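# Move the roof box from the closed hive onto the open hive

## Task

Lift the box that rests on top of the closed hive and lower it so that it sits squarely on the open hive, covering that hive's jars. Every jar has to remain at the spot it started from, and no object may drop freely by more than a few centimetres at any point. Arm bases, in metres, with heading in degrees measured counter-clockwise from +x: arm1 at x=-0.27 y=-0.65 z=+1.17 heading +21; arm2 at x=-0.28 y=-0.21 z=+1.18 heading -5; arm3 at x=+0.89 y=-0.16 z=+1.12 heading -173; arm4 at x=+0.27 y=+0.68 z=+1.12 heading -100. When finished, open the grippers and pull the arms away. The result only counts if the box and jars stay put with no robot touching or supporting them.

## Robot and tools

Setup: four identical i2rt Big YAM arms named arm1, arm2, arm3 and arm4. Each has six revolute joints, a two-finger gripper and a wrist camera. The wrist camera rides on top of the hand and looks toward the fingertips when joints 1 and 6 are zero and the hand is level. The hand reaches roughly 1.0 m from the joint 1 axis. Two fixed room cameras, cam_high and cam_low, watch the scene. Objects may occasionally get a brief random shove.

Frame: one shared scene frame, origin on the floor, +z up, distances in metres. The hand point lies midway between the fingertips. The hand z axis runs along the fingers and the fingers close along the hand y axis. Arm base positions and headings are listed in the task.

Tool execute_actions(actions, cameras). actions is a list holding exactly one action, or an empty list, which moves nothing and just returns state and pictures. An action is an object keyed by arm name. Each arm takes a "joints" object of absolute joint targets, not offsets. Names, units and ranges:
- joint1_rad: -2.879 to 2.879, tolerance 0.045. Rotates the whole arm about its base. Positive is counter-clockwise from above, and 0 points along the base heading.
- joint2_rad: 0 to 3.141, tolerance 0.14. Shoulder. At 0 the upper arm lies roughly level, pointing backward. Increasing it lifts the arm up and then over to the front.
- joint3_rad: 0 to 3.019, tolerance 0.09. Elbow. 0 is folded and larger values open it.
- joint4_rad: -1.692 to 1.57, tolerance 0.055. Hand pitch; positive tips the fingers up.
- joint5_rad: -1.57 to 1.57, tolerance 0.03. Sideways hand swing; positive goes to the arm's right.
- joint6_rad: -2.094 to 2.094, tolerance 0.035. Hand roll; positive is clockwise as seen from behind the hand.
- gripper_m: 0 to 0.093, tolerance 0.003. Fingertip gap in metres. Grip force is about 50 to 62 N per pad, and weaker on some grippers.
Sample action: {"arm1": {"joints": {"gripper_m": 0.05}}, "arm2": {"joints": {"joint1_rad": 0.3}}}. All motions in an action start together but may finish at different times, and each action lasts at most 15 s. Joints run at different speeds, so the hand can take a wide, curved path between postures. An unknown key or an out-of-range number makes the whole call be rejected with nothing moving. A joint or arm you leave out may keep driving toward its earlier target. cameras is a list drawn from arm1_cam_wrist, arm2_cam_wrist, arm3_cam_wrist, arm4_cam_wrist, cam_high, cam_low and all. Leaving it out, or passing null or ["all"], gives every camera; [] gives none. The pictures line lists the order of the returned 504x504 images.

Tool wait(seconds): 0 to 10 s. It sends no new commands, lets the scene run, and returns the same state and images.

Tool zoom_image(camera, region): region is [x0, y0, x1, y1] in pixels of that camera's latest full image, with (0,0) at the top-left and at most 504 by 504. It returns a more detailed crop.

Tool finished_scene(scene): ends scene 1 or 2 after the last command has been held, then reports success and gives the next task. It cannot be undone. A reply containing no tool call also ends everything.

Reading results: joint_positions gives the current joint values. joint_status reports how each commanded motion ended:
- off_target: the joint stopped short and may still be pushing.
- contact_stop or time_out: the joint now holds where it stopped. After time_out, a joint can keep a target within 0.375, 0.375, 0.113, 0.225, 0.075 and 0.3 rad (joints 1 to 6) of its position and keep pushing. on_its_own lists such joints, and they move on their own once the path clears. To relieve the push, command the joint's reported position.
- joint command not followed, usually with a cause line: the collision check held back that arm's joint targets, though its gripper target still runs. Those joints show not_followed, and the arm may retry them on later actions until it gets valid targets. Empty calls never show this line.
- limit_stop_at_motor_heat: appears after an overheating stop. Resend the target; the gap from the target does not by itself mean a grip.
In on_its_own, "held at" is the joint's target, not its position. A target very near the current position may produce no motion. A joint carrying load tends to sag. If one call reports a stop, the remaining motion calls in that same reply are skipped.

Hazards: the arms do not stop on contact and can press hard. Hard arm-to-arm pressing fails the task and ends the run, and a hard hit may as well. No state line reports robot contact. The self and inter-arm check can trigger too late and ignores fingers, gripper housings and wrist cameras. Object contact with a robot is fine. Keep all objects inside the work area and off the floor, and do not drop, slam or shove anything. Holding loads heats motors, even while you are thinking. A MOTOR HOT warning appears at 85 °C. At 100 °C an OVER-TEMPERATURE FAULT makes that whole arm go limp and fall until it cools. Heat carries over between scenes. The simulation keeps running during thinking, and arms hold the last command in the meantime.

Cameras: each has a calibration with pinhole plus radial distortion (K, D, T_world_to_cam, pos_world), which may be slightly off. cam_high sits near (-0.14, -1.56, 2.28) looking down over the table. cam_low sits near (0.46, -1.75, 0.81) looking roughly along +y. Wrist camera poses are derived from joint readings, so they are less exact.

Typical order: look with all cameras, locate both hives and the box, grip the box (with one or more arms), lift it clear, carry it over the open hive, lower it gently until seated, open the grippers, retract, check that the jars have not moved, then call finished_scene.

Each tool is called after "Request:" by a JSON object that holds its "fn" and its "kwargs".

## Session

Request:
{"fn": "execute_actions", "kwargs": {"actions": []}}

Scene clock: 0.00 s.
Motor temperatures (°C, as the motors report them): arm1=[29 28 28 27 31 29] | arm2=[29 29 27 30 28 29] | arm3=[30 27 27 29 30 29] | arm4=[29 31 29 28 30 29]
arm1.joint_positions: joint1_rad=+0.157 joint2_rad=+0.539 joint3_rad=+1.351 joint4_rad=-1.467 joint5_rad=+0.063 joint6_rad=-0.212 gripper_m=+0.095
arm1.joint_status: not commanded
arm1.hand: x=-0.1013 y=-0.5649 z=+1.6773 quat_wxyz=(-0.441, +0.308, -0.842, -0.034) (m; scene frame)
arm2.joint_positions: joint1_rad=+0.612 joint2_rad=+0.542 joint3_rad=+1.456 joint4_rad=-1.306 joint5_rad=+0.231 joint6_rad=+0.200 gripper_m=+0.094
arm2.joint_status: not commanded
arm2.hand: x=-0.0982 y=-0.1549 z=+1.7724 quat_wxyz=(-0.551, +0.065, -0.825, -0.108) (m; scene frame)
arm3.joint_positions: joint1_rad=-0.429 joint2_rad=+0.591 joint3_rad=+1.346 joint4_rad=-1.525 joint5_rad=+0.186 joint6_rad=+0.194 gripper_m=+0.094
arm3.joint_status: not commanded
arm3.hand: x=+0.7072 y=-0.0720 z=+1.6103 quat_wxyz=(+0.110, -0.878, +0.265, +0.382) (m; scene frame)
arm4.joint_positions: joint1_rad=-0.274 joint2_rad=+0.435 joint3_rad=+1.386 joint4_rad=-1.415 joint5_rad=-0.231 joint6_rad=+0.064 gripper_m=+0.094
arm4.joint_status: not commanded
arm4.hand: x=+0.2376 y=+0.5299 z=+1.6713 quat_wxyz=(-0.375, -0.700, -0.480, +0.371) (m; scene frame)
pictures: arm1_cam_wrist, arm2_cam_wrist, arm3_cam_wrist, arm4_cam_wrist, cam_high, cam_low
Images, in order (width x height): arm1_cam_wrist 504x504, arm2_cam_wrist 504x504, arm3_cam_wrist 504x504, arm4_cam_wrist 504x504, cam_high 504x504, cam_low 504x504.

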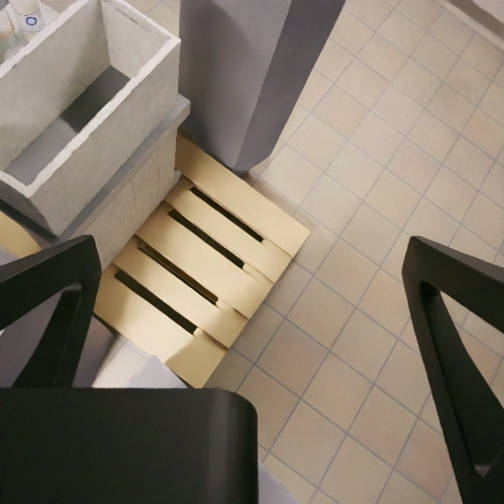

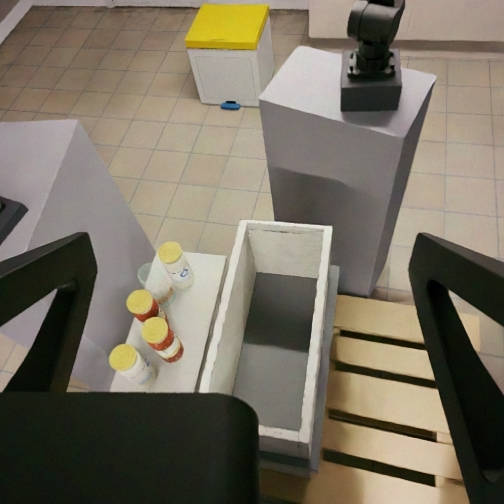

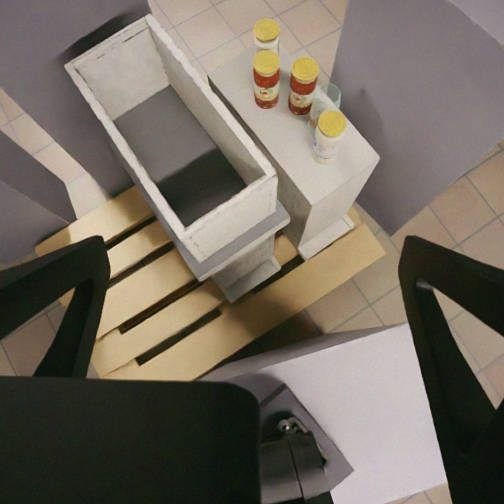

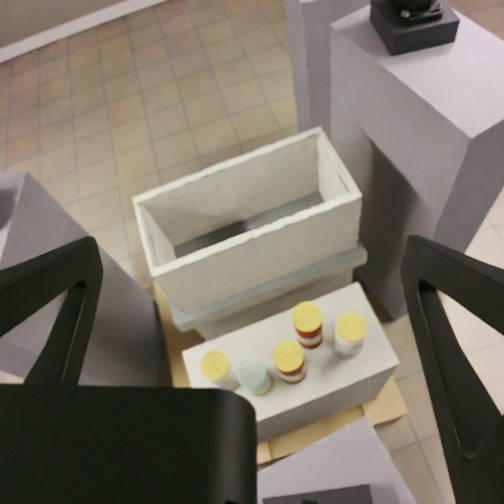

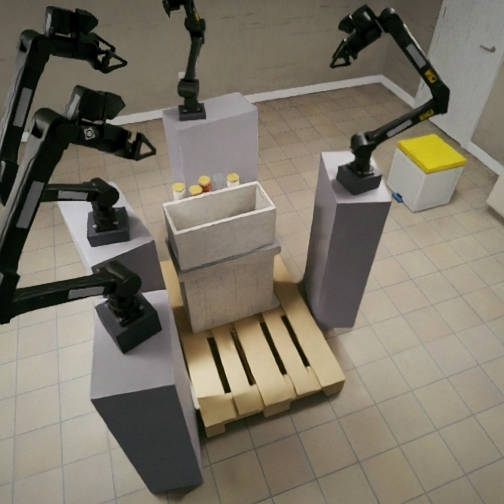

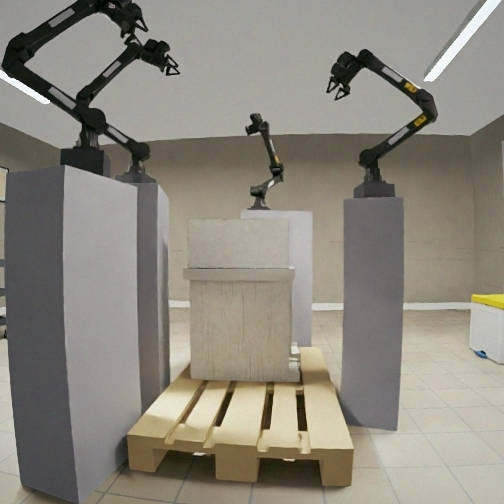

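Request:
{"fn": "zoom_image", "kwargs": {"camera": "cam_high", "region": [140, 150, 310, 320]}}

Request:
{"fn": "zoom_image", "kwargs": {"camera": "cam_low", "region": [160, 190, 330, 400]}}

Request:
{"fn": "zoom_image", "kwargs": {"camera": "arm4_cam_wrist", "region": [120, 110, 420, 410]}}

Request:
{"fn": "zoom_image", "kwargs": {"camera": "arm3_cam_wrist", "region": [50, 0, 400, 310]}}

Region (140, 150, 310, 320) of cam_high's 504x504 image, scaled by 2.965, with more detail than that image has.

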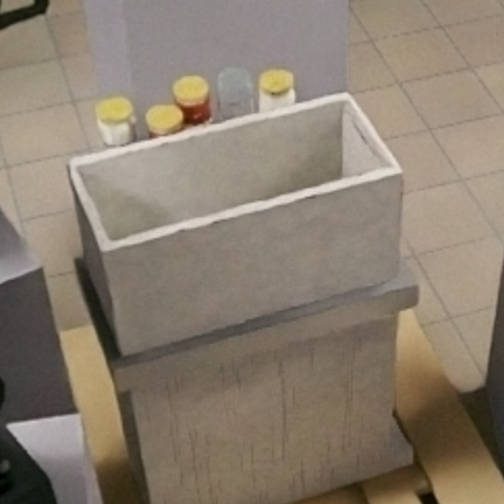

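Region (160, 190, 330, 400) of cam_low's 504x504 image, scaled by 2.400, with more detail than that image has; it fills the left 408 columns of this view, and the rest is white.

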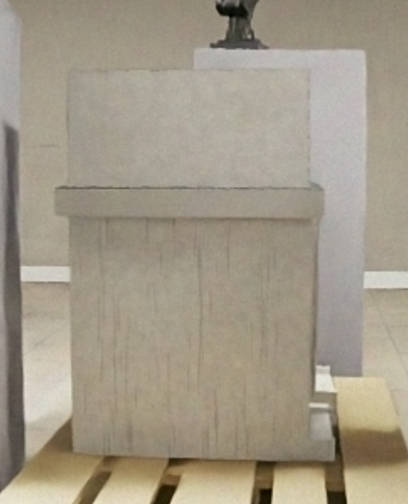

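Region (120, 110, 420, 410) of arm4_cam_wrist's 504x504 image, scaled by 1.680, with more detail than that image has.

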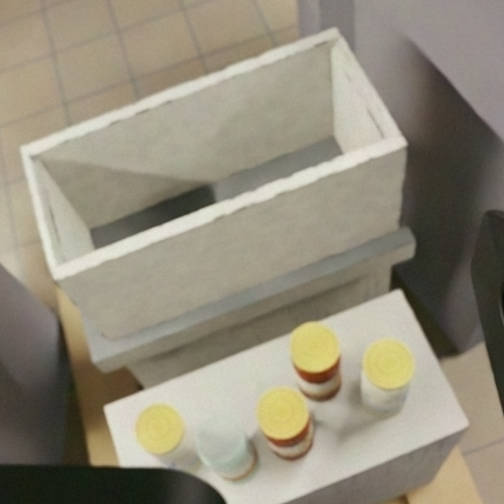

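Region (50, 0, 400, 310) of arm3_cam_wrist's 504x504 image, scaled by 1.440, with more detail than that image has; it fills the top 446 rows of this view, and the rest is white.

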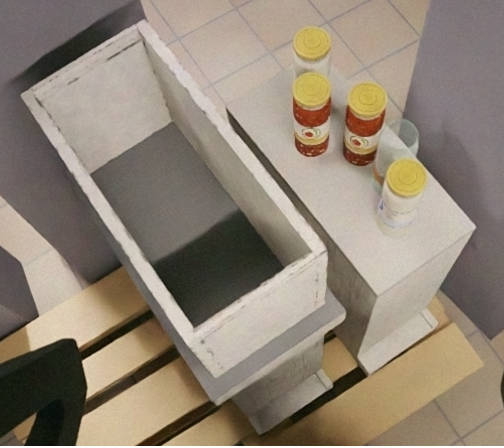

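Request:
{"fn": "execute_actions", "kwargs": {"actions": [{"arm1":{"joints":{"joint4_rad":-0.7}},"arm2":{"joints":{"joint2_rad":1.2}},"arm3":{"joints":{"joint5_rad":-0.4}},"arm4":{"joints":{"joint3_rad":0.8}}}], "cameras": []}}

Scene clock: 113.70 s.
Motor temperatures (°C, as the motors report them): arm1=[29 28 34 27 31 29] | arm2=[29 29 32 30 28 29] | arm3=[30 27 33 29 30 29] | arm4=[29 31 35 28 30 29]
arm1.joint_positions: joint1_rad=+0.157 joint2_rad=+0.539 joint3_rad=+1.351 joint4_rad=-0.724 joint5_rad=+0.063 joint6_rad=-0.212 gripper_m=+0.095
arm1.joint_status: all done
arm1.hand: x=-0.0585 y=-0.5385 z=+1.8484 quat_wxyz=(-0.732, +0.222, -0.638, -0.087) (m; scene frame)
arm2.joint_positions: joint1_rad=+0.612 joint2_rad=+1.209 joint3_rad=+1.457 joint4_rad=-1.306 joint5_rad=+0.231 joint6_rad=+0.200 gripper_m=+0.094
arm2.joint_status: all done
arm2.hand: x=+0.1202 y=-0.0285 z=+1.5724 quat_wxyz=(-0.276, +0.122, -0.953, +0.011) (m; scene frame)
arm3.joint_positions: joint1_rad=-0.429 joint2_rad=+0.591 joint3_rad=+1.346 joint4_rad=-1.525 joint5_rad=-0.398 joint6_rad=+0.194 gripper_m=+0.094
arm3.joint_status: all done
arm3.hand: x=+0.6839 y=-0.1679 z=+1.6173 quat_wxyz=(-0.157, -0.894, +0.152, +0.392) (m; scene frame)
arm4.joint_positions: joint1_rad=-0.274 joint2_rad=+0.433 joint3_rad=+0.807 joint4_rad=-1.415 joint5_rad=-0.231 joint6_rad=+0.064 gripper_m=+0.094
arm4.joint_status: all done
arm4.hand: x=+0.2240 y=+0.4959 z=+1.3990 quat_wxyz=(-0.239, -0.812, -0.512, +0.147) (m; scene frame)
pictures: none
No camera images: the call's "cameras" was empty. Leave "cameras" out to get every camera's image.

Request:
{"fn": "execute_actions", "kwargs": {"actions": [{"arm1":{"joints":{"joint1_rad":-0.3,"joint2_rad":0.9,"joint3_rad":2.2,"joint4_rad":-0.3}},"arm2":{"joints":{"joint1_rad":0.731,"joint2_rad":1.807,"joint3_rad":0.707,"joint4_rad":-0.471,"joint5_rad":0,"joint6_rad":-0.988}},"arm3":{"joints":{"joint1_rad":-0.566,"joint2_rad":1.811,"joint3_rad":0.989,"joint4_rad":-0.749,"joint5_rad":0,"joint6_rad":1.066}},"arm4":{"joints":{"joint1_rad":0.17,"joint2_rad":0.585,"joint3_rad":1.115,"joint4_rad":-1.38,"joint5_rad":0,"joint6_rad":0}}}], "cameras": ["arm2_cam_wrist","arm3_cam_wrist","arm4_cam_wrist","cam_high","cam_low"]}}

Scene clock: 235.80 s.
Motor temperatures (°C, as the motors report them): arm1=[29 28 35 27 31 29] | arm2=[29 31 36 30 28 29] | arm3=[30 27 34 29 31 29] | arm4=[29 31 38 28 30 29]
arm1.joint_positions: joint1_rad=-0.289 joint2_rad=+0.911 joint3_rad=+2.200 joint4_rad=-0.305 joint5_rad=+0.062 joint6_rad=-0.212 gripper_m=+0.095
arm1.joint_status: all done
arm1.hand: x=-0.1882 y=-0.6482 z=+2.2101 quat_wxyz=(-0.954, +0.016, -0.287, +0.078) (m; scene frame)
arm2.joint_positions: joint1_rad=+0.736 joint2_rad=+1.822 joint3_rad=+0.708 joint4_rad=-0.481 joint5_rad=+0.003 joint6_rad=-0.980 gripper_m=+0.094
arm2.joint_status: all done
arm2.hand: x=-0.0047 y=-0.0012 z=+1.0719 quat_wxyz=(+0.008, +0.725, -0.689, -0.004) (m; scene frame)
arm3.joint_positions: joint1_rad=-0.563 joint2_rad=+1.797 joint3_rad=+0.996 joint4_rad=-0.757 joint5_rad=-0.003 joint6_rad=+1.051 gripper_m=+0.094
arm3.joint_status: all done
arm3.hand: x=+0.4881 y=+0.0292 z=+1.0839 quat_wxyz=(-0.001, -0.732, +0.681, +0.006) (m; scene frame)
arm4.joint_positions: joint1_rad=+0.167 joint2_rad=+0.589 joint3_rad=+1.076 joint4_rad=-1.390 joint5_rad=-0.003 joint6_rad=+0.013 gripper_m=+0.094
arm4.joint_status: all done
arm4.hand: x=+0.2663 y=+0.4440 z=+1.4997 quat_wxyz=(-0.236, -0.674, -0.663, +0.223) (m; scene frame)
pictures: arm2_cam_wrist, arm3_cam_wrist, arm4_cam_wrist, cam_high, cam_low
camera_calibration (this result's frames):
arm2_cam_wrist: T_world_to_cam=[[0.998303, 0.0533671, -0.0232985, 0.0319899], [0.056808, -0.804641, 0.591037, -0.627471], [0.012795, -0.591358, -0.806308, 0.987477], [0, 0, 0, 1]] pos_world=[-0.00892502, 0.077356, 1.16781]
arm3_cam_wrist: T_world_to_cam=[[0.997721, 0.0673776, -0.0037103, -0.489385], [0.0571677, -0.814761, 0.576972, -0.62961], [0.035852, -0.575869, -0.816755, 1.0069], [0, 0, 0, 1]] pos_world=[0.488163, 0.0998314, 1.18384]
arm4_cam_wrist: T_world_to_cam=[[-0.999793, 0.00684794, -0.0191817, 0.288887], [0.00767317, 0.999033, -0.0432836, -0.373488], [0.0188667, -0.0434218, -0.998879, 1.63882], [0, 0, 0, 1]] pos_world=[0.260773, 0.44231, 1.62636]
Images, in order (width x height): arm2_cam_wrist 504x504, arm3_cam_wrist 504x504, arm4_cam_wrist 504x504, cam_high 504x504, cam_low 504x504.

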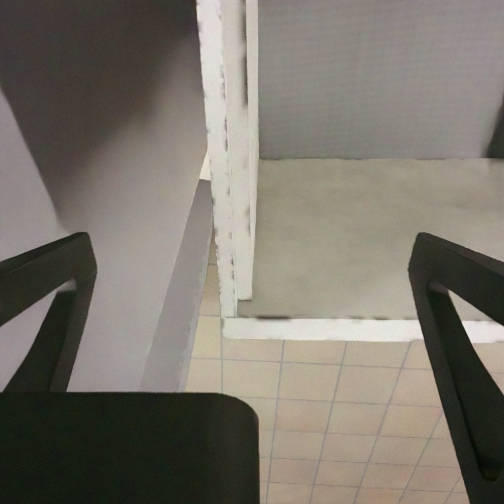

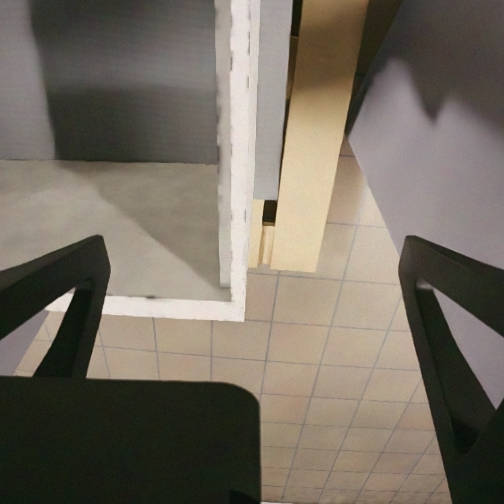

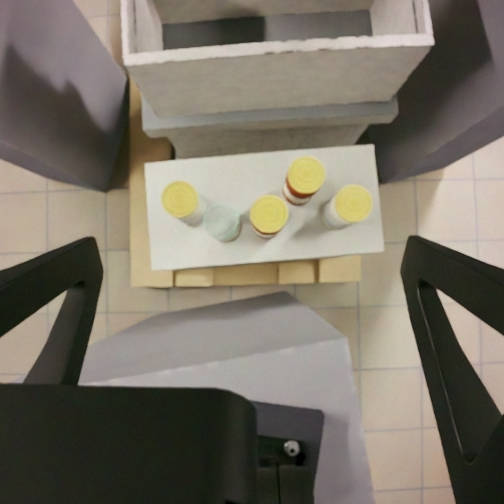

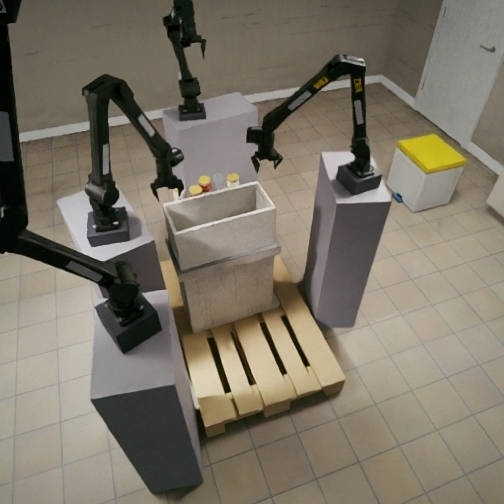

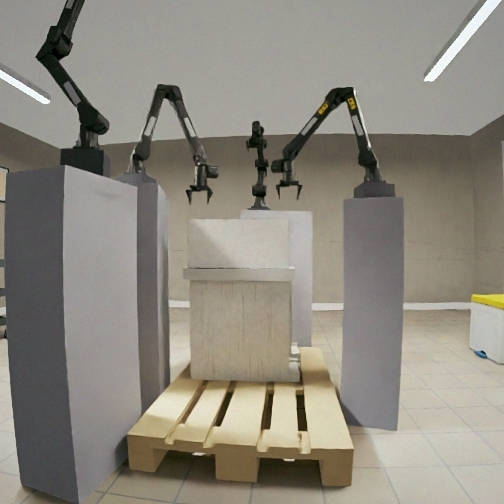

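Request:
{"fn": "execute_actions", "kwargs": {"actions": [{"arm2":{"joints":{"joint1_rad":0.700,"joint2_rad":2.05,"joint3_rad":0.632,"joint4_rad":-0.122,"joint6_rad":-1.034}},"arm3":{"joints":{"joint1_rad":-0.494,"joint2_rad":2.03,"joint3_rad":1.012,"joint4_rad":-0.566,"joint6_rad":1.155}}}], "cameras": ["arm2_cam_wrist","arm3_cam_wrist","cam_low"]}}

Scene clock: 332.50 s.
Motor temperatures (°C, as the motors report them): arm1=[29 28 32 27 31 29] | arm2=[29 32 32 30 28 29] | arm3=[30 30 32 29 31 29] | arm4=[29 31 45 29 30 29]
arm1.joint_positions: joint1_rad=-0.289 joint2_rad=+0.911 joint3_rad=+2.200 joint4_rad=-0.305 joint5_rad=+0.062 joint6_rad=-0.212 gripper_m=+0.095
arm1.joint_status: not commanded
arm1.hand: x=-0.1882 y=-0.6482 z=+2.2101 quat_wxyz=(-0.954, +0.016, -0.287, +0.078) (m; scene frame)
arm2.joint_positions: joint1_rad=+0.708 joint2_rad=+2.048 joint3_rad=+0.631 joint4_rad=-0.133 joint5_rad=+0.002 joint6_rad=-1.025 gripper_m=+0.094
arm2.joint_status: all done
arm2.hand: x=-0.0191 y=-0.0220 z=+0.9922 quat_wxyz=(-0.014, +0.731, -0.682, +0.000) (m; scene frame)
arm3.joint_positions: joint1_rad=-0.488 joint2_rad=+2.027 joint3_rad=+0.996 joint4_rad=-0.574 joint5_rad=-0.001 joint6_rad=+1.140 gripper_m=+0.094
arm3.joint_status: all done
arm3.hand: x=+0.4793 y=-0.0021 z=+0.9867 quat_wxyz=(+0.008, -0.727, +0.686, -0.016) (m; scene frame)
arm4.joint_positions: joint1_rad=+0.167 joint2_rad=+0.589 joint3_rad=+1.076 joint4_rad=-1.390 joint5_rad=-0.003 joint6_rad=+0.013 gripper_m=+0.094
arm4.joint_status: not commanded
arm4.hand: x=+0.2663 y=+0.4440 z=+1.4997 quat_wxyz=(-0.236, -0.674, -0.663, +0.223) (m; scene frame)
pictures: arm2_cam_wrist, arm3_cam_wrist, cam_low
camera_calibration (this result's frames):
arm2_cam_wrist: T_world_to_cam=[[0.997334, 0.071415, 0.0149993, 0.00798706], [0.0501087, -0.819643, 0.570679, -0.57656], [0.0530491, -0.568406, -0.821036, 0.927046], [0, 0, 0, 1]] pos_world=[-0.028254, 0.0537942, 1.09005]
arm3_cam_wrist: T_world_to_cam=[[0.997779, 0.0534325, 0.0397774, -0.521855], [0.0195569, -0.805804, 0.59186, -0.595129], [0.0636773, -0.589767, -0.805059, 0.88482], [0, 0, 0, 1]] pos_world=[0.475992, 0.0701651, 1.08532]
Images, in order (width x height): arm2_cam_wrist 504x504, arm3_cam_wrist 504x504, cam_low 504x504.

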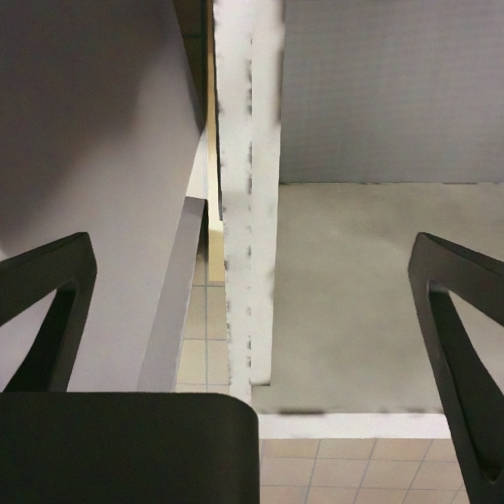

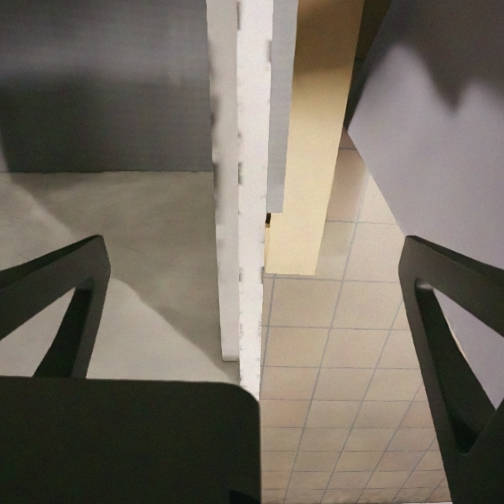

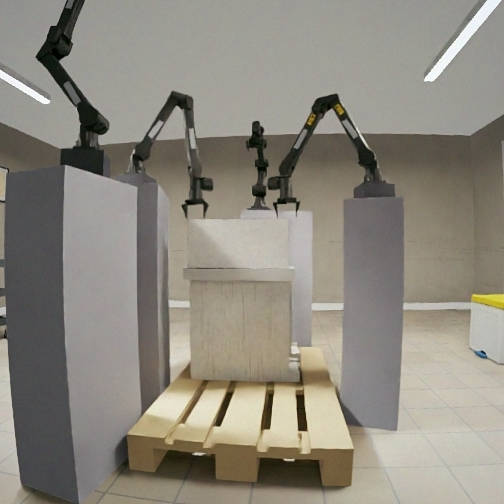

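Request:
{"fn": "execute_actions", "kwargs": {"actions": [{"arm2":{"joints":{"joint1_rad":0.694,"joint2_rad":2.312,"joint3_rad":0.71,"joint4_rad":0.066,"joint6_rad":-1.04}},"arm3":{"joints":{"joint1_rad":-0.472,"joint2_rad":2.22,"joint3_rad":1.04,"joint4_rad":-0.395,"joint6_rad":1.18}},"arm4":{"joints":{"joint3_rad":1.07}}}], "cameras": ["arm2_cam_wrist","arm3_cam_wrist","cam_low"]}}

Scene clock: 364.47 s.
Motor temperatures (°C, as the motors report them): arm1=[29 28 32 27 31 29] | arm2=[29 32 31 30 28 29] | arm3=[30 30 32 29 30 29] | arm4=[29 31 45 29 30 29]
arm1.joint_positions: joint1_rad=-0.289 joint2_rad=+0.911 joint3_rad=+2.200 joint4_rad=-0.305 joint5_rad=+0.062 joint6_rad=-0.212 gripper_m=+0.095
arm1.joint_status: not commanded
arm1.hand: x=-0.1882 y=-0.6482 z=+2.2101 quat_wxyz=(-0.954, +0.016, -0.287, +0.078) (m; scene frame)
arm2.joint_positions: joint1_rad=+0.706 joint2_rad=+2.309 joint3_rad=+0.707 joint4_rad=+0.055 joint5_rad=-0.003 joint6_rad=-1.032 gripper_m=+0.094
arm2.joint_status: all done
arm2.hand: x=-0.0182 y=-0.0206 z=+0.9171 quat_wxyz=(-0.016, +0.732, -0.681, -0.002) (m; scene frame)
arm3.joint_positions: joint1_rad=-0.479 joint2_rad=+2.212 joint3_rad=+1.025 joint4_rad=-0.404 joint5_rad=-0.001 joint6_rad=+1.165 gripper_m=+0.094
arm3.joint_status: all done
arm3.hand: x=+0.4746 y=-0.0040 z=+0.9128 quat_wxyz=(+0.005, -0.721, +0.693, -0.009) (m; scene frame)
arm4.joint_positions: joint1_rad=+0.167 joint2_rad=+0.589 joint3_rad=+1.076 joint4_rad=-1.390 joint5_rad=-0.003 joint6_rad=+0.013 gripper_m=+0.094
arm4.joint_status: all done
arm4.hand: x=+0.2663 y=+0.4440 z=+1.4997 quat_wxyz=(-0.236, -0.674, -0.663, +0.223) (m; scene frame)
pictures: arm2_cam_wrist, arm3_cam_wrist, cam_low
camera_calibration (this result's frames):
arm2_cam_wrist: T_world_to_cam=[[0.996993, 0.0760133, 0.0150727, 0.00815612], [0.0541328, -0.822327, 0.566435, -0.52869], [0.0554512, -0.563916, -0.823969, 0.868972], [0, 0, 0, 1]] pos_world=[-0.0276977, 0.0546513, 1.01535]
arm3_cam_wrist: T_world_to_cam=[[0.998997, 0.0361518, 0.0264098, -0.502574], [0.013788, -0.809647, 0.586755, -0.545434], [0.0425948, -0.585802, -0.809334, 0.838461], [0, 0, 0, 1]] pos_world=[0.473876, 0.0677324, 1.0119]
Images, in order (width x height): arm2_cam_wrist 504x504, arm3_cam_wrist 504x504, cam_low 504x504.

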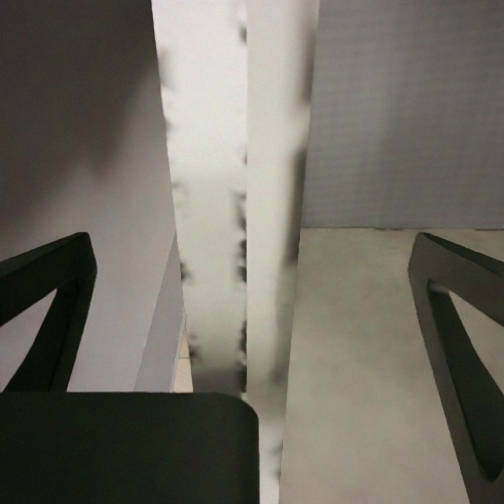

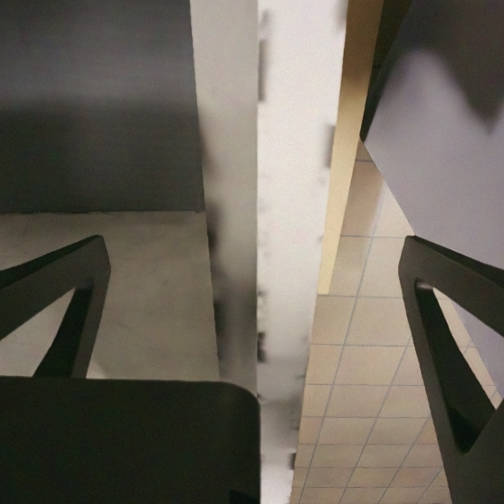

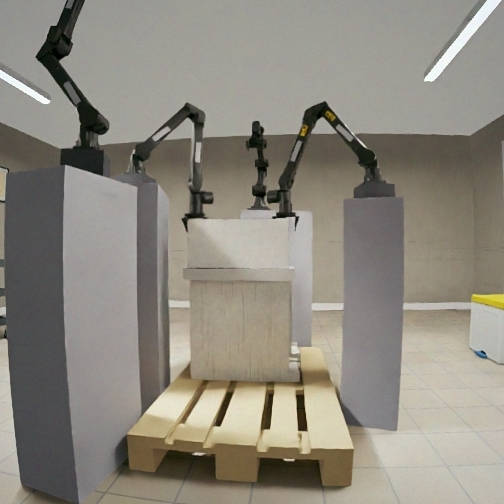

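Request:
{"fn": "execute_actions", "kwargs": {"actions": [{"arm2":{"joints":{"joint1_rad":0.706,"gripper_m":0.0}},"arm3":{"joints":{"joint1_rad":-0.479,"gripper_m":0.0}}}], "cameras": ["arm2_cam_wrist","arm3_cam_wrist"]}}

Scene clock: 372.00 s.
Motor temperatures (°C, as the motors report them): arm1=[29 28 32 27 31 29] | arm2=[29 32 31 30 28 29] | arm3=[30 31 32 29 30 29] | arm4=[29 31 44 29 30 29]
arm1.joint_positions: joint1_rad=-0.289 joint2_rad=+0.911 joint3_rad=+2.200 joint4_rad=-0.305 joint5_rad=+0.062 joint6_rad=-0.212 gripper_m=+0.095
arm1.joint_status: not commanded
arm1.hand: x=-0.1882 y=-0.6482 z=+2.2101 quat_wxyz=(-0.954, +0.016, -0.287, +0.078) (m; scene frame)
arm2.joint_positions: joint1_rad=+0.706 joint2_rad=+2.309 joint3_rad=+0.706 joint4_rad=+0.055 joint5_rad=-0.006 joint6_rad=-1.033 gripper_m=+0.018
arm2.joint_status: gripper_m off_target (ended at +0.018, target +0.000); the others done
arm2.hand: x=-0.0190 y=-0.0204 z=+0.9172 quat_wxyz=(-0.016, +0.732, -0.681, -0.004) (m; scene frame)
arm3.joint_positions: joint1_rad=-0.479 joint2_rad=+2.212 joint3_rad=+1.025 joint4_rad=-0.404 joint5_rad=+0.001 joint6_rad=+1.166 gripper_m=+0.018
arm3.joint_status: gripper_m off_target (ended at +0.018, target +0.000); the others done
arm3.hand: x=+0.4749 y=-0.0038 z=+0.9128 quat_wxyz=(+0.006, -0.721, +0.693, -0.009) (m; scene frame)
arm4.joint_positions: joint1_rad=+0.167 joint2_rad=+0.589 joint3_rad=+1.076 joint4_rad=-1.390 joint5_rad=-0.003 joint6_rad=+0.013 gripper_m=+0.094
arm4.joint_status: not commanded
arm4.hand: x=+0.2663 y=+0.4440 z=+1.4997 quat_wxyz=(-0.236, -0.674, -0.663, +0.223) (m; scene frame)
pictures: arm2_cam_wrist, arm3_cam_wrist
camera_calibration (this result's frames):
arm2_cam_wrist: T_world_to_cam=[[0.996991, 0.0764709, 0.012677, 0.0110754], [0.0559985, -0.823637, 0.564346, -0.52656], [0.0535973, -0.561938, -0.825441, 0.870492], [0, 0, 0, 1]] pos_world=[-0.0282116, 0.0546223, 1.01556]
arm3_cam_wrist: T_world_to_cam=[[0.998976, 0.035768, 0.0277092, -0.504026], [0.0127641, -0.810332, 0.585832, -0.54397], [0.0434077, -0.584878, -0.809959, 0.838746], [0, 0, 0, 1]] pos_world=[0.474045, 0.0677957, 1.01199]
Images, in order (width x height): arm2_cam_wrist 504x504, arm3_cam_wrist 504x504.

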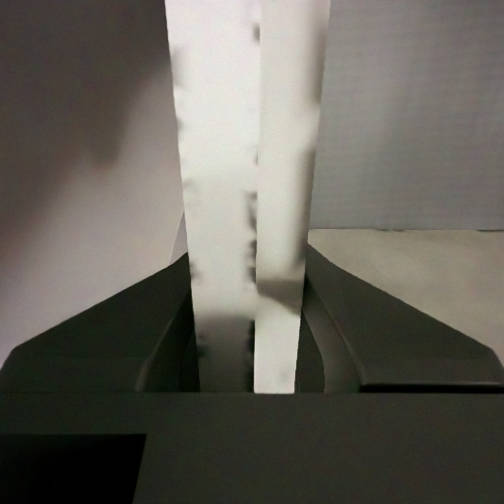

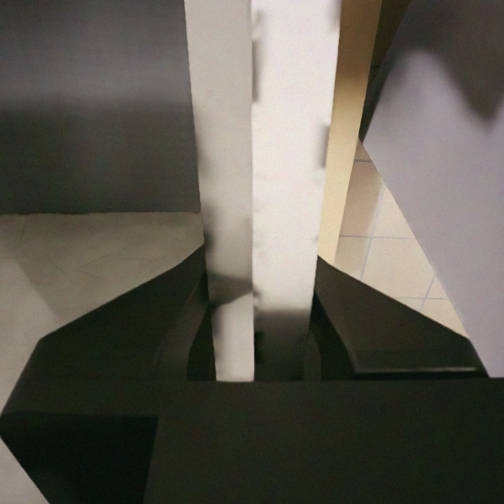

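Request:
{"fn": "execute_actions", "kwargs": {"actions": [{"arm2":{"joints":{"joint2_rad":2.11,"joint3_rad":0.655,"joint4_rad":-0.07}},"arm3":{"joints":{"joint2_rad":2.05,"joint3_rad":1.015,"joint4_rad":-0.515}}}], "cameras": ["arm2_cam_wrist","arm3_cam_wrist","cam_low"]}}

Scene clock: 393.67 s.
Motor temperatures (°C, as the motors report them): arm1=[29 28 32 27 31 29] | arm2=[29 32 31 30 28 29] | arm3=[30 31 32 29 30 29] | arm4=[29 31 42 29 30 29]
arm1.joint_positions: joint1_rad=-0.289 joint2_rad=+0.911 joint3_rad=+2.200 joint4_rad=-0.305 joint5_rad=+0.062 joint6_rad=-0.212 gripper_m=+0.095
arm1.joint_status: not commanded
arm1.hand: x=-0.1882 y=-0.6482 z=+2.2101 quat_wxyz=(-0.954, +0.016, -0.287, +0.078) (m; scene frame)
arm2.joint_positions: joint1_rad=+0.704 joint2_rad=+2.171 joint3_rad=+0.661 joint4_rad=-0.054 joint5_rad=+0.000 joint6_rad=-1.034 gripper_m=+0.018
arm2.joint_status: all done
arm2.hand: x=-0.0212 y=-0.0244 z=+0.9574 quat_wxyz=(-0.007, +0.732, -0.681, -0.002) (m; scene frame)
arm3.joint_positions: joint1_rad=-0.476 joint2_rad=+2.123 joint3_rad=+1.015 joint4_rad=-0.488 joint5_rad=-0.008 joint6_rad=+1.167 gripper_m=+0.018
arm3.joint_status: all done
arm3.hand: x=+0.4720 y=-0.0062 z=+0.9494 quat_wxyz=(+0.003, -0.722, +0.692, -0.013) (m; scene frame)
arm4.joint_positions: joint1_rad=+0.167 joint2_rad=+0.589 joint3_rad=+1.076 joint4_rad=-1.390 joint5_rad=-0.003 joint6_rad=+0.013 gripper_m=+0.094
arm4.joint_status: not commanded
arm4.hand: x=+0.2663 y=+0.4440 z=+1.4997 quat_wxyz=(-0.236, -0.674, -0.663, +0.223) (m; scene frame)
pictures: arm2_cam_wrist, arm3_cam_wrist, cam_low
camera_calibration (this result's frames):
arm2_cam_wrist: T_world_to_cam=[[0.997092, 0.0761845, 0.00187127, 0.0234746], [0.0612106, -0.81526, 0.57585, -0.563221], [0.0453964, -0.574061, -0.817553, 0.893555], [0, 0, 0, 1]] pos_world=[-0.0294954, 0.0519948, 1.05482]
arm3_cam_wrist: T_world_to_cam=[[0.998866, 0.0381126, 0.0285325, -0.502753], [0.0137367, -0.804526, 0.593758, -0.575286], [0.0455849, -0.592693, -0.804137, 0.860474], [0, 0, 0, 1]] pos_world=[0.470861, 0.0663255, 1.04787]
Images, in order (width x height): arm2_cam_wrist 504x504, arm3_cam_wrist 504x504, cam_low 504x504.

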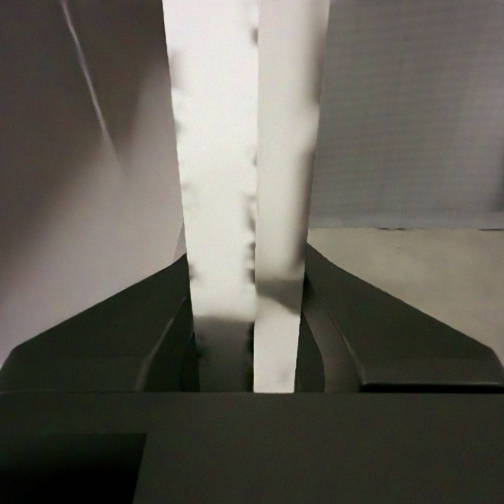

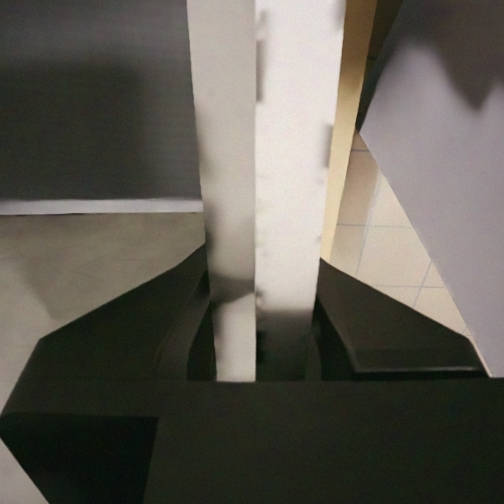

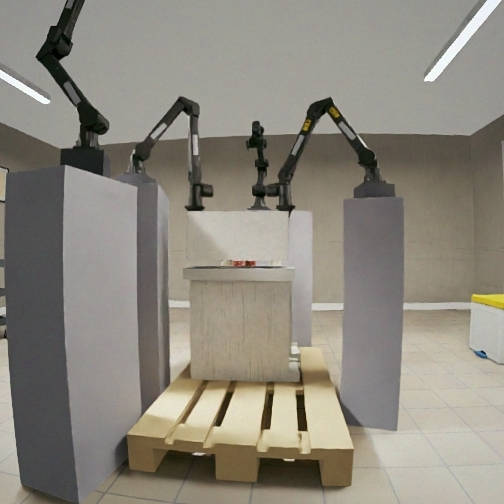

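Request:
{"fn": "execute_actions", "kwargs": {"actions": [{"arm2":{"joints":{"joint2_rad":1.817,"joint3_rad":0.62,"joint4_rad":-0.295}},"arm3":{"joints":{"joint2_rad":1.839,"joint3_rad":1.01,"joint4_rad":-0.692}}}], "cameras": []}}

Request:
{"fn": "execute_actions", "kwargs": {"actions": [{"arm2":{"joints":{"joint2_rad":1.572,"joint3_rad":0.66,"joint4_rad":-0.555}},"arm3":{"joints":{"joint2_rad":1.687,"joint3_rad":1.085,"joint4_rad":-0.886}}}], "cameras": ["arm2_cam_wrist","arm3_cam_wrist","arm4_cam_wrist","cam_low"]}}

Scene clock: 405.23 s.
Motor temperatures (°C, as the motors report them): arm1=[29 28 32 27 31 29] | arm2=[29 33 31 30 28 29] | arm3=[30 32 32 29 31 29] | arm4=[29 31 42 29 30 29]
arm1.joint_positions: joint1_rad=-0.289 joint2_rad=+0.911 joint3_rad=+2.200 joint4_rad=-0.305 joint5_rad=+0.062 joint6_rad=-0.212 gripper_m=+0.095
arm1.joint_status: not commanded
arm1.hand: x=-0.1882 y=-0.6482 z=+2.2101 quat_wxyz=(-0.954, +0.016, -0.287, +0.078) (m; scene frame)
arm2.joint_positions: joint1_rad=+0.704 joint2_rad=+1.870 joint3_rad=+0.612 joint4_rad=-0.286 joint5_rad=+0.000 joint6_rad=-1.032 gripper_m=+0.018
arm2.joint_status: all done
arm2.hand: x=-0.0166 y=-0.0220 z=+1.0430 quat_wxyz=(-0.017, +0.732, -0.681, +0.000) (m; scene frame)
arm3.joint_positions: joint1_rad=-0.475 joint2_rad=+1.905 joint3_rad=+0.997 joint4_rad=-0.680 joint5_rad=-0.001 joint6_rad=+1.169 gripper_m=+0.018
arm3.joint_status: all done
arm3.hand: x=+0.4736 y=-0.0063 z=+1.0386 quat_wxyz=(+0.004, -0.722, +0.692, -0.008) (m; scene frame)
arm4.joint_positions: joint1_rad=+0.167 joint2_rad=+0.589 joint3_rad=+1.076 joint4_rad=-1.390 joint5_rad=-0.003 joint6_rad=+0.013 gripper_m=+0.094
arm4.joint_status: not commanded
arm4.hand: x=+0.2663 y=+0.4440 z=+1.4997 quat_wxyz=(-0.236, -0.674, -0.663, +0.223) (m; scene frame)
pictures: none
No camera images: the call's "cameras" was empty. Leave "cameras" out to get every camera's image.

Scene clock: 406.30 s.
Motor temperatures (°C, as the motors report them): arm1=[29 28 32 27 31 29] | arm2=[29 33 31 30 28 29] | arm3=[30 33 32 29 31 29] | arm4=[29 31 42 29 30 29]
arm1.joint_positions: joint1_rad=-0.289 joint2_rad=+0.911 joint3_rad=+2.200 joint4_rad=-0.305 joint5_rad=+0.062 joint6_rad=-0.212 gripper_m=+0.095
arm1.joint_status: not commanded
arm1.hand: x=-0.1882 y=-0.6482 z=+2.2101 quat_wxyz=(-0.954, +0.016, -0.287, +0.078) (m; scene frame)
arm2.joint_positions: joint1_rad=+0.702 joint2_rad=+1.626 joint3_rad=+0.630 joint4_rad=-0.539 joint5_rad=+0.003 joint6_rad=-1.026 gripper_m=+0.018
arm2.joint_status: all done
arm2.hand: x=-0.0125 y=-0.0210 z=+1.1184 quat_wxyz=(-0.021, +0.729, -0.684, +0.002) (m; scene frame)
arm3.joint_positions: joint1_rad=-0.474 joint2_rad=+1.745 joint3_rad=+1.019 joint4_rad=-0.856 joint5_rad=-0.003 joint6_rad=+1.176 gripper_m=+0.018
arm3.joint_status: all done
arm3.hand: x=+0.4768 y=-0.0084 z=+1.1119 quat_wxyz=(+0.002, -0.719, +0.695, -0.005) (m; scene frame)
arm4.joint_positions: joint1_rad=+0.167 joint2_rad=+0.589 joint3_rad=+1.076 joint4_rad=-1.390 joint5_rad=-0.003 joint6_rad=+0.013 gripper_m=+0.094
arm4.joint_status: not commanded
arm4.hand: x=+0.2663 y=+0.4440 z=+1.4997 quat_wxyz=(-0.236, -0.674, -0.663, +0.223) (m; scene frame)
pictures: arm2_cam_wrist, arm3_cam_wrist, arm4_cam_wrist, cam_low
camera_calibration (this result's frames):
arm2_cam_wrist: T_world_to_cam=[[0.997426, 0.0661653, 0.027634, -0.0148608], [0.0389933, -0.823931, 0.565346, -0.642396], [0.0601749, -0.562814, -0.824391, 1.03481], [0, 0, 0, 1]] pos_world=[-0.0223981, 0.0540994, 1.21668]
arm3_cam_wrist: T_world_to_cam=[[0.999381, 0.0307861, 0.0169985, -0.499658], [0.0149945, -0.810251, 0.585891, -0.66546], [0.0318103, -0.585274, -0.810212, 1.00309], [0, 0, 0, 1]] pos_world=[0.477418, 0.0632745, 1.21109]
arm4_cam_wrist: T_world_to_cam=[[-0.999793, 0.00684794, -0.0191817, 0.288887], [0.00767317, 0.999033, -0.0432836, -0.373488], [0.0188667, -0.0434218, -0.998879, 1.63882], [0, 0, 0, 1]] pos_world=[0.260773, 0.44231, 1.62636]
Images, in order (width x height): arm2_cam_wrist 504x504, arm3_cam_wrist 504x504, arm4_cam_wrist 504x504, cam_low 504x504.

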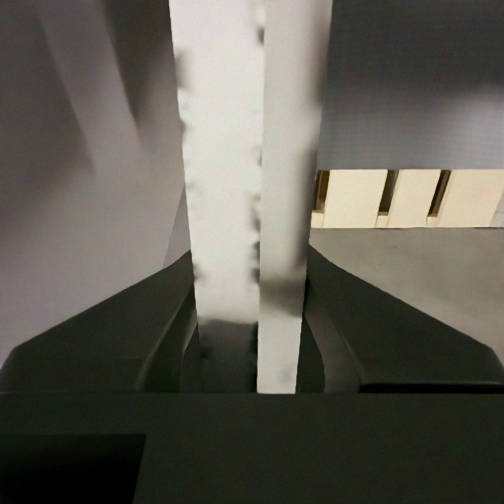

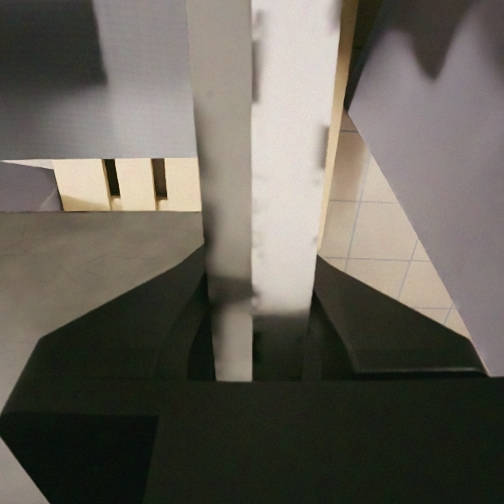

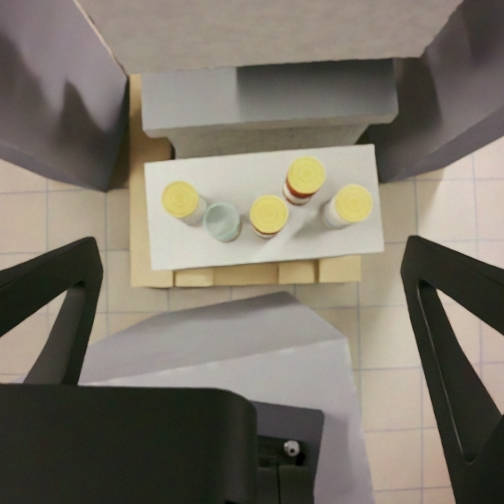

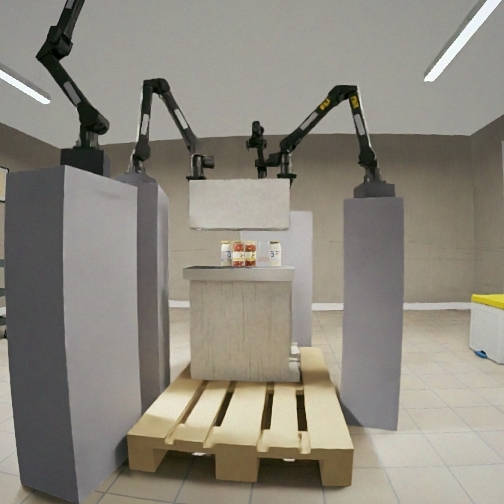

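Request:
{"fn": "execute_actions", "kwargs": {"actions": [{"arm2":{"joints":{"joint1_rad":0.882,"joint2_rad":1.695,"joint3_rad":0.84,"joint4_rad":-0.62,"joint6_rad":-0.86}},"arm3":{"joints":{"joint1_rad":-0.654,"joint2_rad":1.772,"joint3_rad":1.192,"joint4_rad":-0.916,"joint6_rad":0.976}}}], "cameras": ["cam_low"]}}

Scene clock: 464.77 s.
Motor temperatures (°C, as the motors report them): arm1=[29 28 31 27 31 29] | arm2=[29 33 34 30 28 29] | arm3=[30 33 39 29 31 29] | arm4=[29 31 41 29 30 29]
arm1.joint_positions: joint1_rad=-0.289 joint2_rad=+0.911 joint3_rad=+2.200 joint4_rad=-0.305 joint5_rad=+0.062 joint6_rad=-0.212 gripper_m=+0.095
arm1.joint_status: not commanded
arm1.hand: x=-0.1882 y=-0.6482 z=+2.2101 quat_wxyz=(-0.954, +0.016, -0.287, +0.078) (m; scene frame)
arm2.joint_positions: joint1_rad=+0.877 joint2_rad=+1.749 joint3_rad=+0.807 joint4_rad=-0.612 joint5_rad=+0.005 joint6_rad=-0.859 gripper_m=+0.018
arm2.joint_status: all done
arm2.hand: x=-0.0074 y=+0.0635 z=+1.1174 quat_wxyz=(-0.013, +0.732, -0.682, -0.001) (m; scene frame)
arm3.joint_positions: joint1_rad=-0.653 joint2_rad=+1.824 joint3_rad=+1.123 joint4_rad=-0.892 joint5_rad=-0.007 joint6_rad=+0.985 gripper_m=+0.018
arm3.joint_status: all done
arm3.hand: x=+0.4832 y=+0.0776 z=+1.1079 quat_wxyz=(+0.001, -0.724, +0.690, -0.011) (m; scene frame)
arm4.joint_positions: joint1_rad=+0.167 joint2_rad=+0.589 joint3_rad=+1.076 joint4_rad=-1.390 joint5_rad=-0.003 joint6_rad=+0.013 gripper_m=+0.094
arm4.joint_status: not commanded
arm4.hand: x=+0.2663 y=+0.4440 z=+1.4997 quat_wxyz=(-0.236, -0.674, -0.663, +0.223) (m; scene frame)
pictures: cam_low
Images, in order (width x height): cam_low 504x504.

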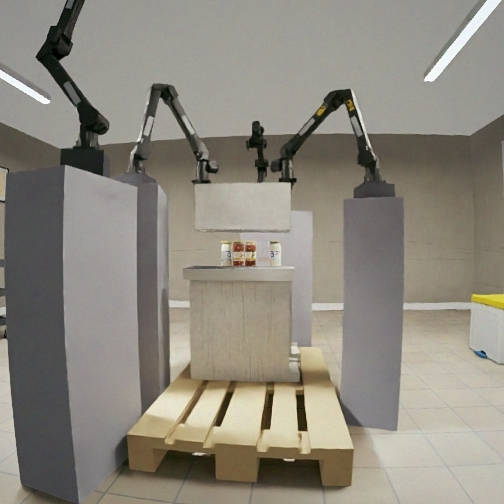

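Request:
{"fn": "execute_actions", "kwargs": {"actions": [{"arm2":{"joints":{"joint1_rad":1.011,"joint2_rad":1.79,"joint3_rad":1.03,"joint4_rad":-0.694,"joint6_rad":-0.745}},"arm3":{"joints":{"joint1_rad":-0.80,"joint2_rad":1.86,"joint3_rad":1.365,"joint4_rad":-0.978,"joint6_rad":0.824}}}], "cameras": []}}

Request:
{"fn": "execute_actions", "kwargs": {"actions": [{"arm2":{"joints":{"joint1_rad":1.105,"joint2_rad":1.908,"joint3_rad":1.262,"joint4_rad":-0.791,"joint6_rad":-0.658}},"arm3":{"joints":{"joint1_rad":-0.92,"joint2_rad":1.97,"joint3_rad":1.572,"joint4_rad":-1.062,"joint6_rad":0.697}}}], "cameras": ["cam_low"]}}

Scene clock: 479.03 s.
Motor temperatures (°C, as the motors report them): arm1=[29 28 31 27 31 29] | arm2=[29 34 34 30 28 29] | arm3=[30 34 40 29 31 29] | arm4=[29 31 41 29 30 29]
arm1.joint_positions: joint1_rad=-0.289 joint2_rad=+0.911 joint3_rad=+2.200 joint4_rad=-0.305 joint5_rad=+0.062 joint6_rad=-0.212 gripper_m=+0.095
arm1.joint_status: not commanded
arm1.hand: x=-0.1882 y=-0.6482 z=+2.2101 quat_wxyz=(-0.954, +0.016, -0.287, +0.078) (m; scene frame)
arm2.joint_positions: joint1_rad=+1.005 joint2_rad=+1.855 joint3_rad=+0.989 joint4_rad=-0.688 joint5_rad=+0.005 joint6_rad=-0.745 gripper_m=+0.018
arm2.joint_status: all done
arm2.hand: x=-0.0073 y=+0.1438 z=+1.1201 quat_wxyz=(-0.013, +0.736, -0.676, -0.002) (m; scene frame)
arm3.joint_positions: joint1_rad=-0.797 joint2_rad=+1.923 joint3_rad=+1.285 joint4_rad=-0.958 joint5_rad=-0.007 joint6_rad=+0.828 gripper_m=+0.018
arm3.joint_status: all done
arm3.hand: x=+0.4843 y=+0.1632 z=+1.1095 quat_wxyz=(-0.001, -0.728, +0.685, -0.012) (m; scene frame)
arm4.joint_positions: joint1_rad=+0.167 joint2_rad=+0.589 joint3_rad=+1.076 joint4_rad=-1.390 joint5_rad=-0.003 joint6_rad=+0.013 gripper_m=+0.094
arm4.joint_status: not commanded
arm4.hand: x=+0.2663 y=+0.4440 z=+1.4997 quat_wxyz=(-0.236, -0.674, -0.663, +0.223) (m; scene frame)
pictures: none
No camera images: the call's "cameras" was empty. Leave "cameras" out to get every camera's image.

Scene clock: 481.10 s.
Motor temperatures (°C, as the motors report them): arm1=[29 28 31 27 31 29] | arm2=[29 34 34 30 28 29] | arm3=[30 34 40 29 31 29] | arm4=[29 31 41 29 30 29]
arm1.joint_positions: joint1_rad=-0.289 joint2_rad=+0.911 joint3_rad=+2.200 joint4_rad=-0.305 joint5_rad=+0.062 joint6_rad=-0.212 gripper_m=+0.095
arm1.joint_status: not commanded
arm1.hand: x=-0.1882 y=-0.6482 z=+2.2101 quat_wxyz=(-0.954, +0.016, -0.287, +0.078) (m; scene frame)
arm2.joint_positions: joint1_rad=+1.093 joint2_rad=+1.986 joint3_rad=+1.205 joint4_rad=-0.779 joint5_rad=+0.008 joint6_rad=-0.665 gripper_m=+0.018
arm2.joint_status: all done
arm2.hand: x=-0.0033 y=+0.2218 z=+1.1176 quat_wxyz=(-0.010, +0.739, -0.673, +0.000) (m; scene frame)
arm3.joint_positions: joint1_rad=-0.915 joint2_rad=+2.043 joint3_rad=+1.478 joint4_rad=-1.042 joint5_rad=-0.010 joint6_rad=+0.700 gripper_m=+0.018
arm3.joint_status: joint3_rad time_out (moved +0.193 of +0.287); the others done
arm3.on_its_own: joint3_rad reads +1.478 and still pushes toward +1.572 since a time_out
arm3.hand: x=+0.4896 y=+0.2451 z=+1.1071 quat_wxyz=(-0.004, -0.731, +0.682, -0.017) (m; scene frame)
arm4.joint_positions: joint1_rad=+0.167 joint2_rad=+0.589 joint3_rad=+1.076 joint4_rad=-1.390 joint5_rad=-0.003 joint6_rad=+0.013 gripper_m=+0.094
arm4.joint_status: not commanded
arm4.hand: x=+0.2663 y=+0.4440 z=+1.4997 quat_wxyz=(-0.236, -0.674, -0.663, +0.223) (m; scene frame)
pictures: cam_low
Images, in order (width x height): cam_low 504x504.

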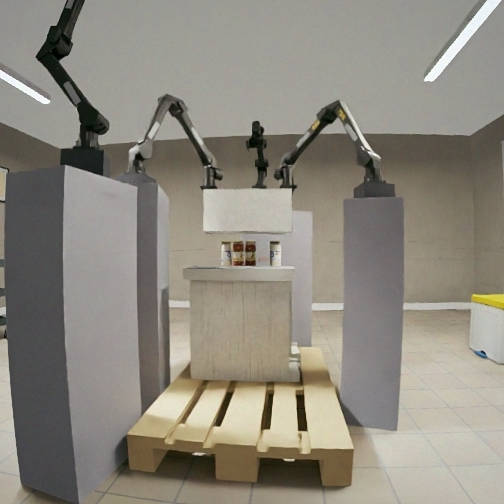

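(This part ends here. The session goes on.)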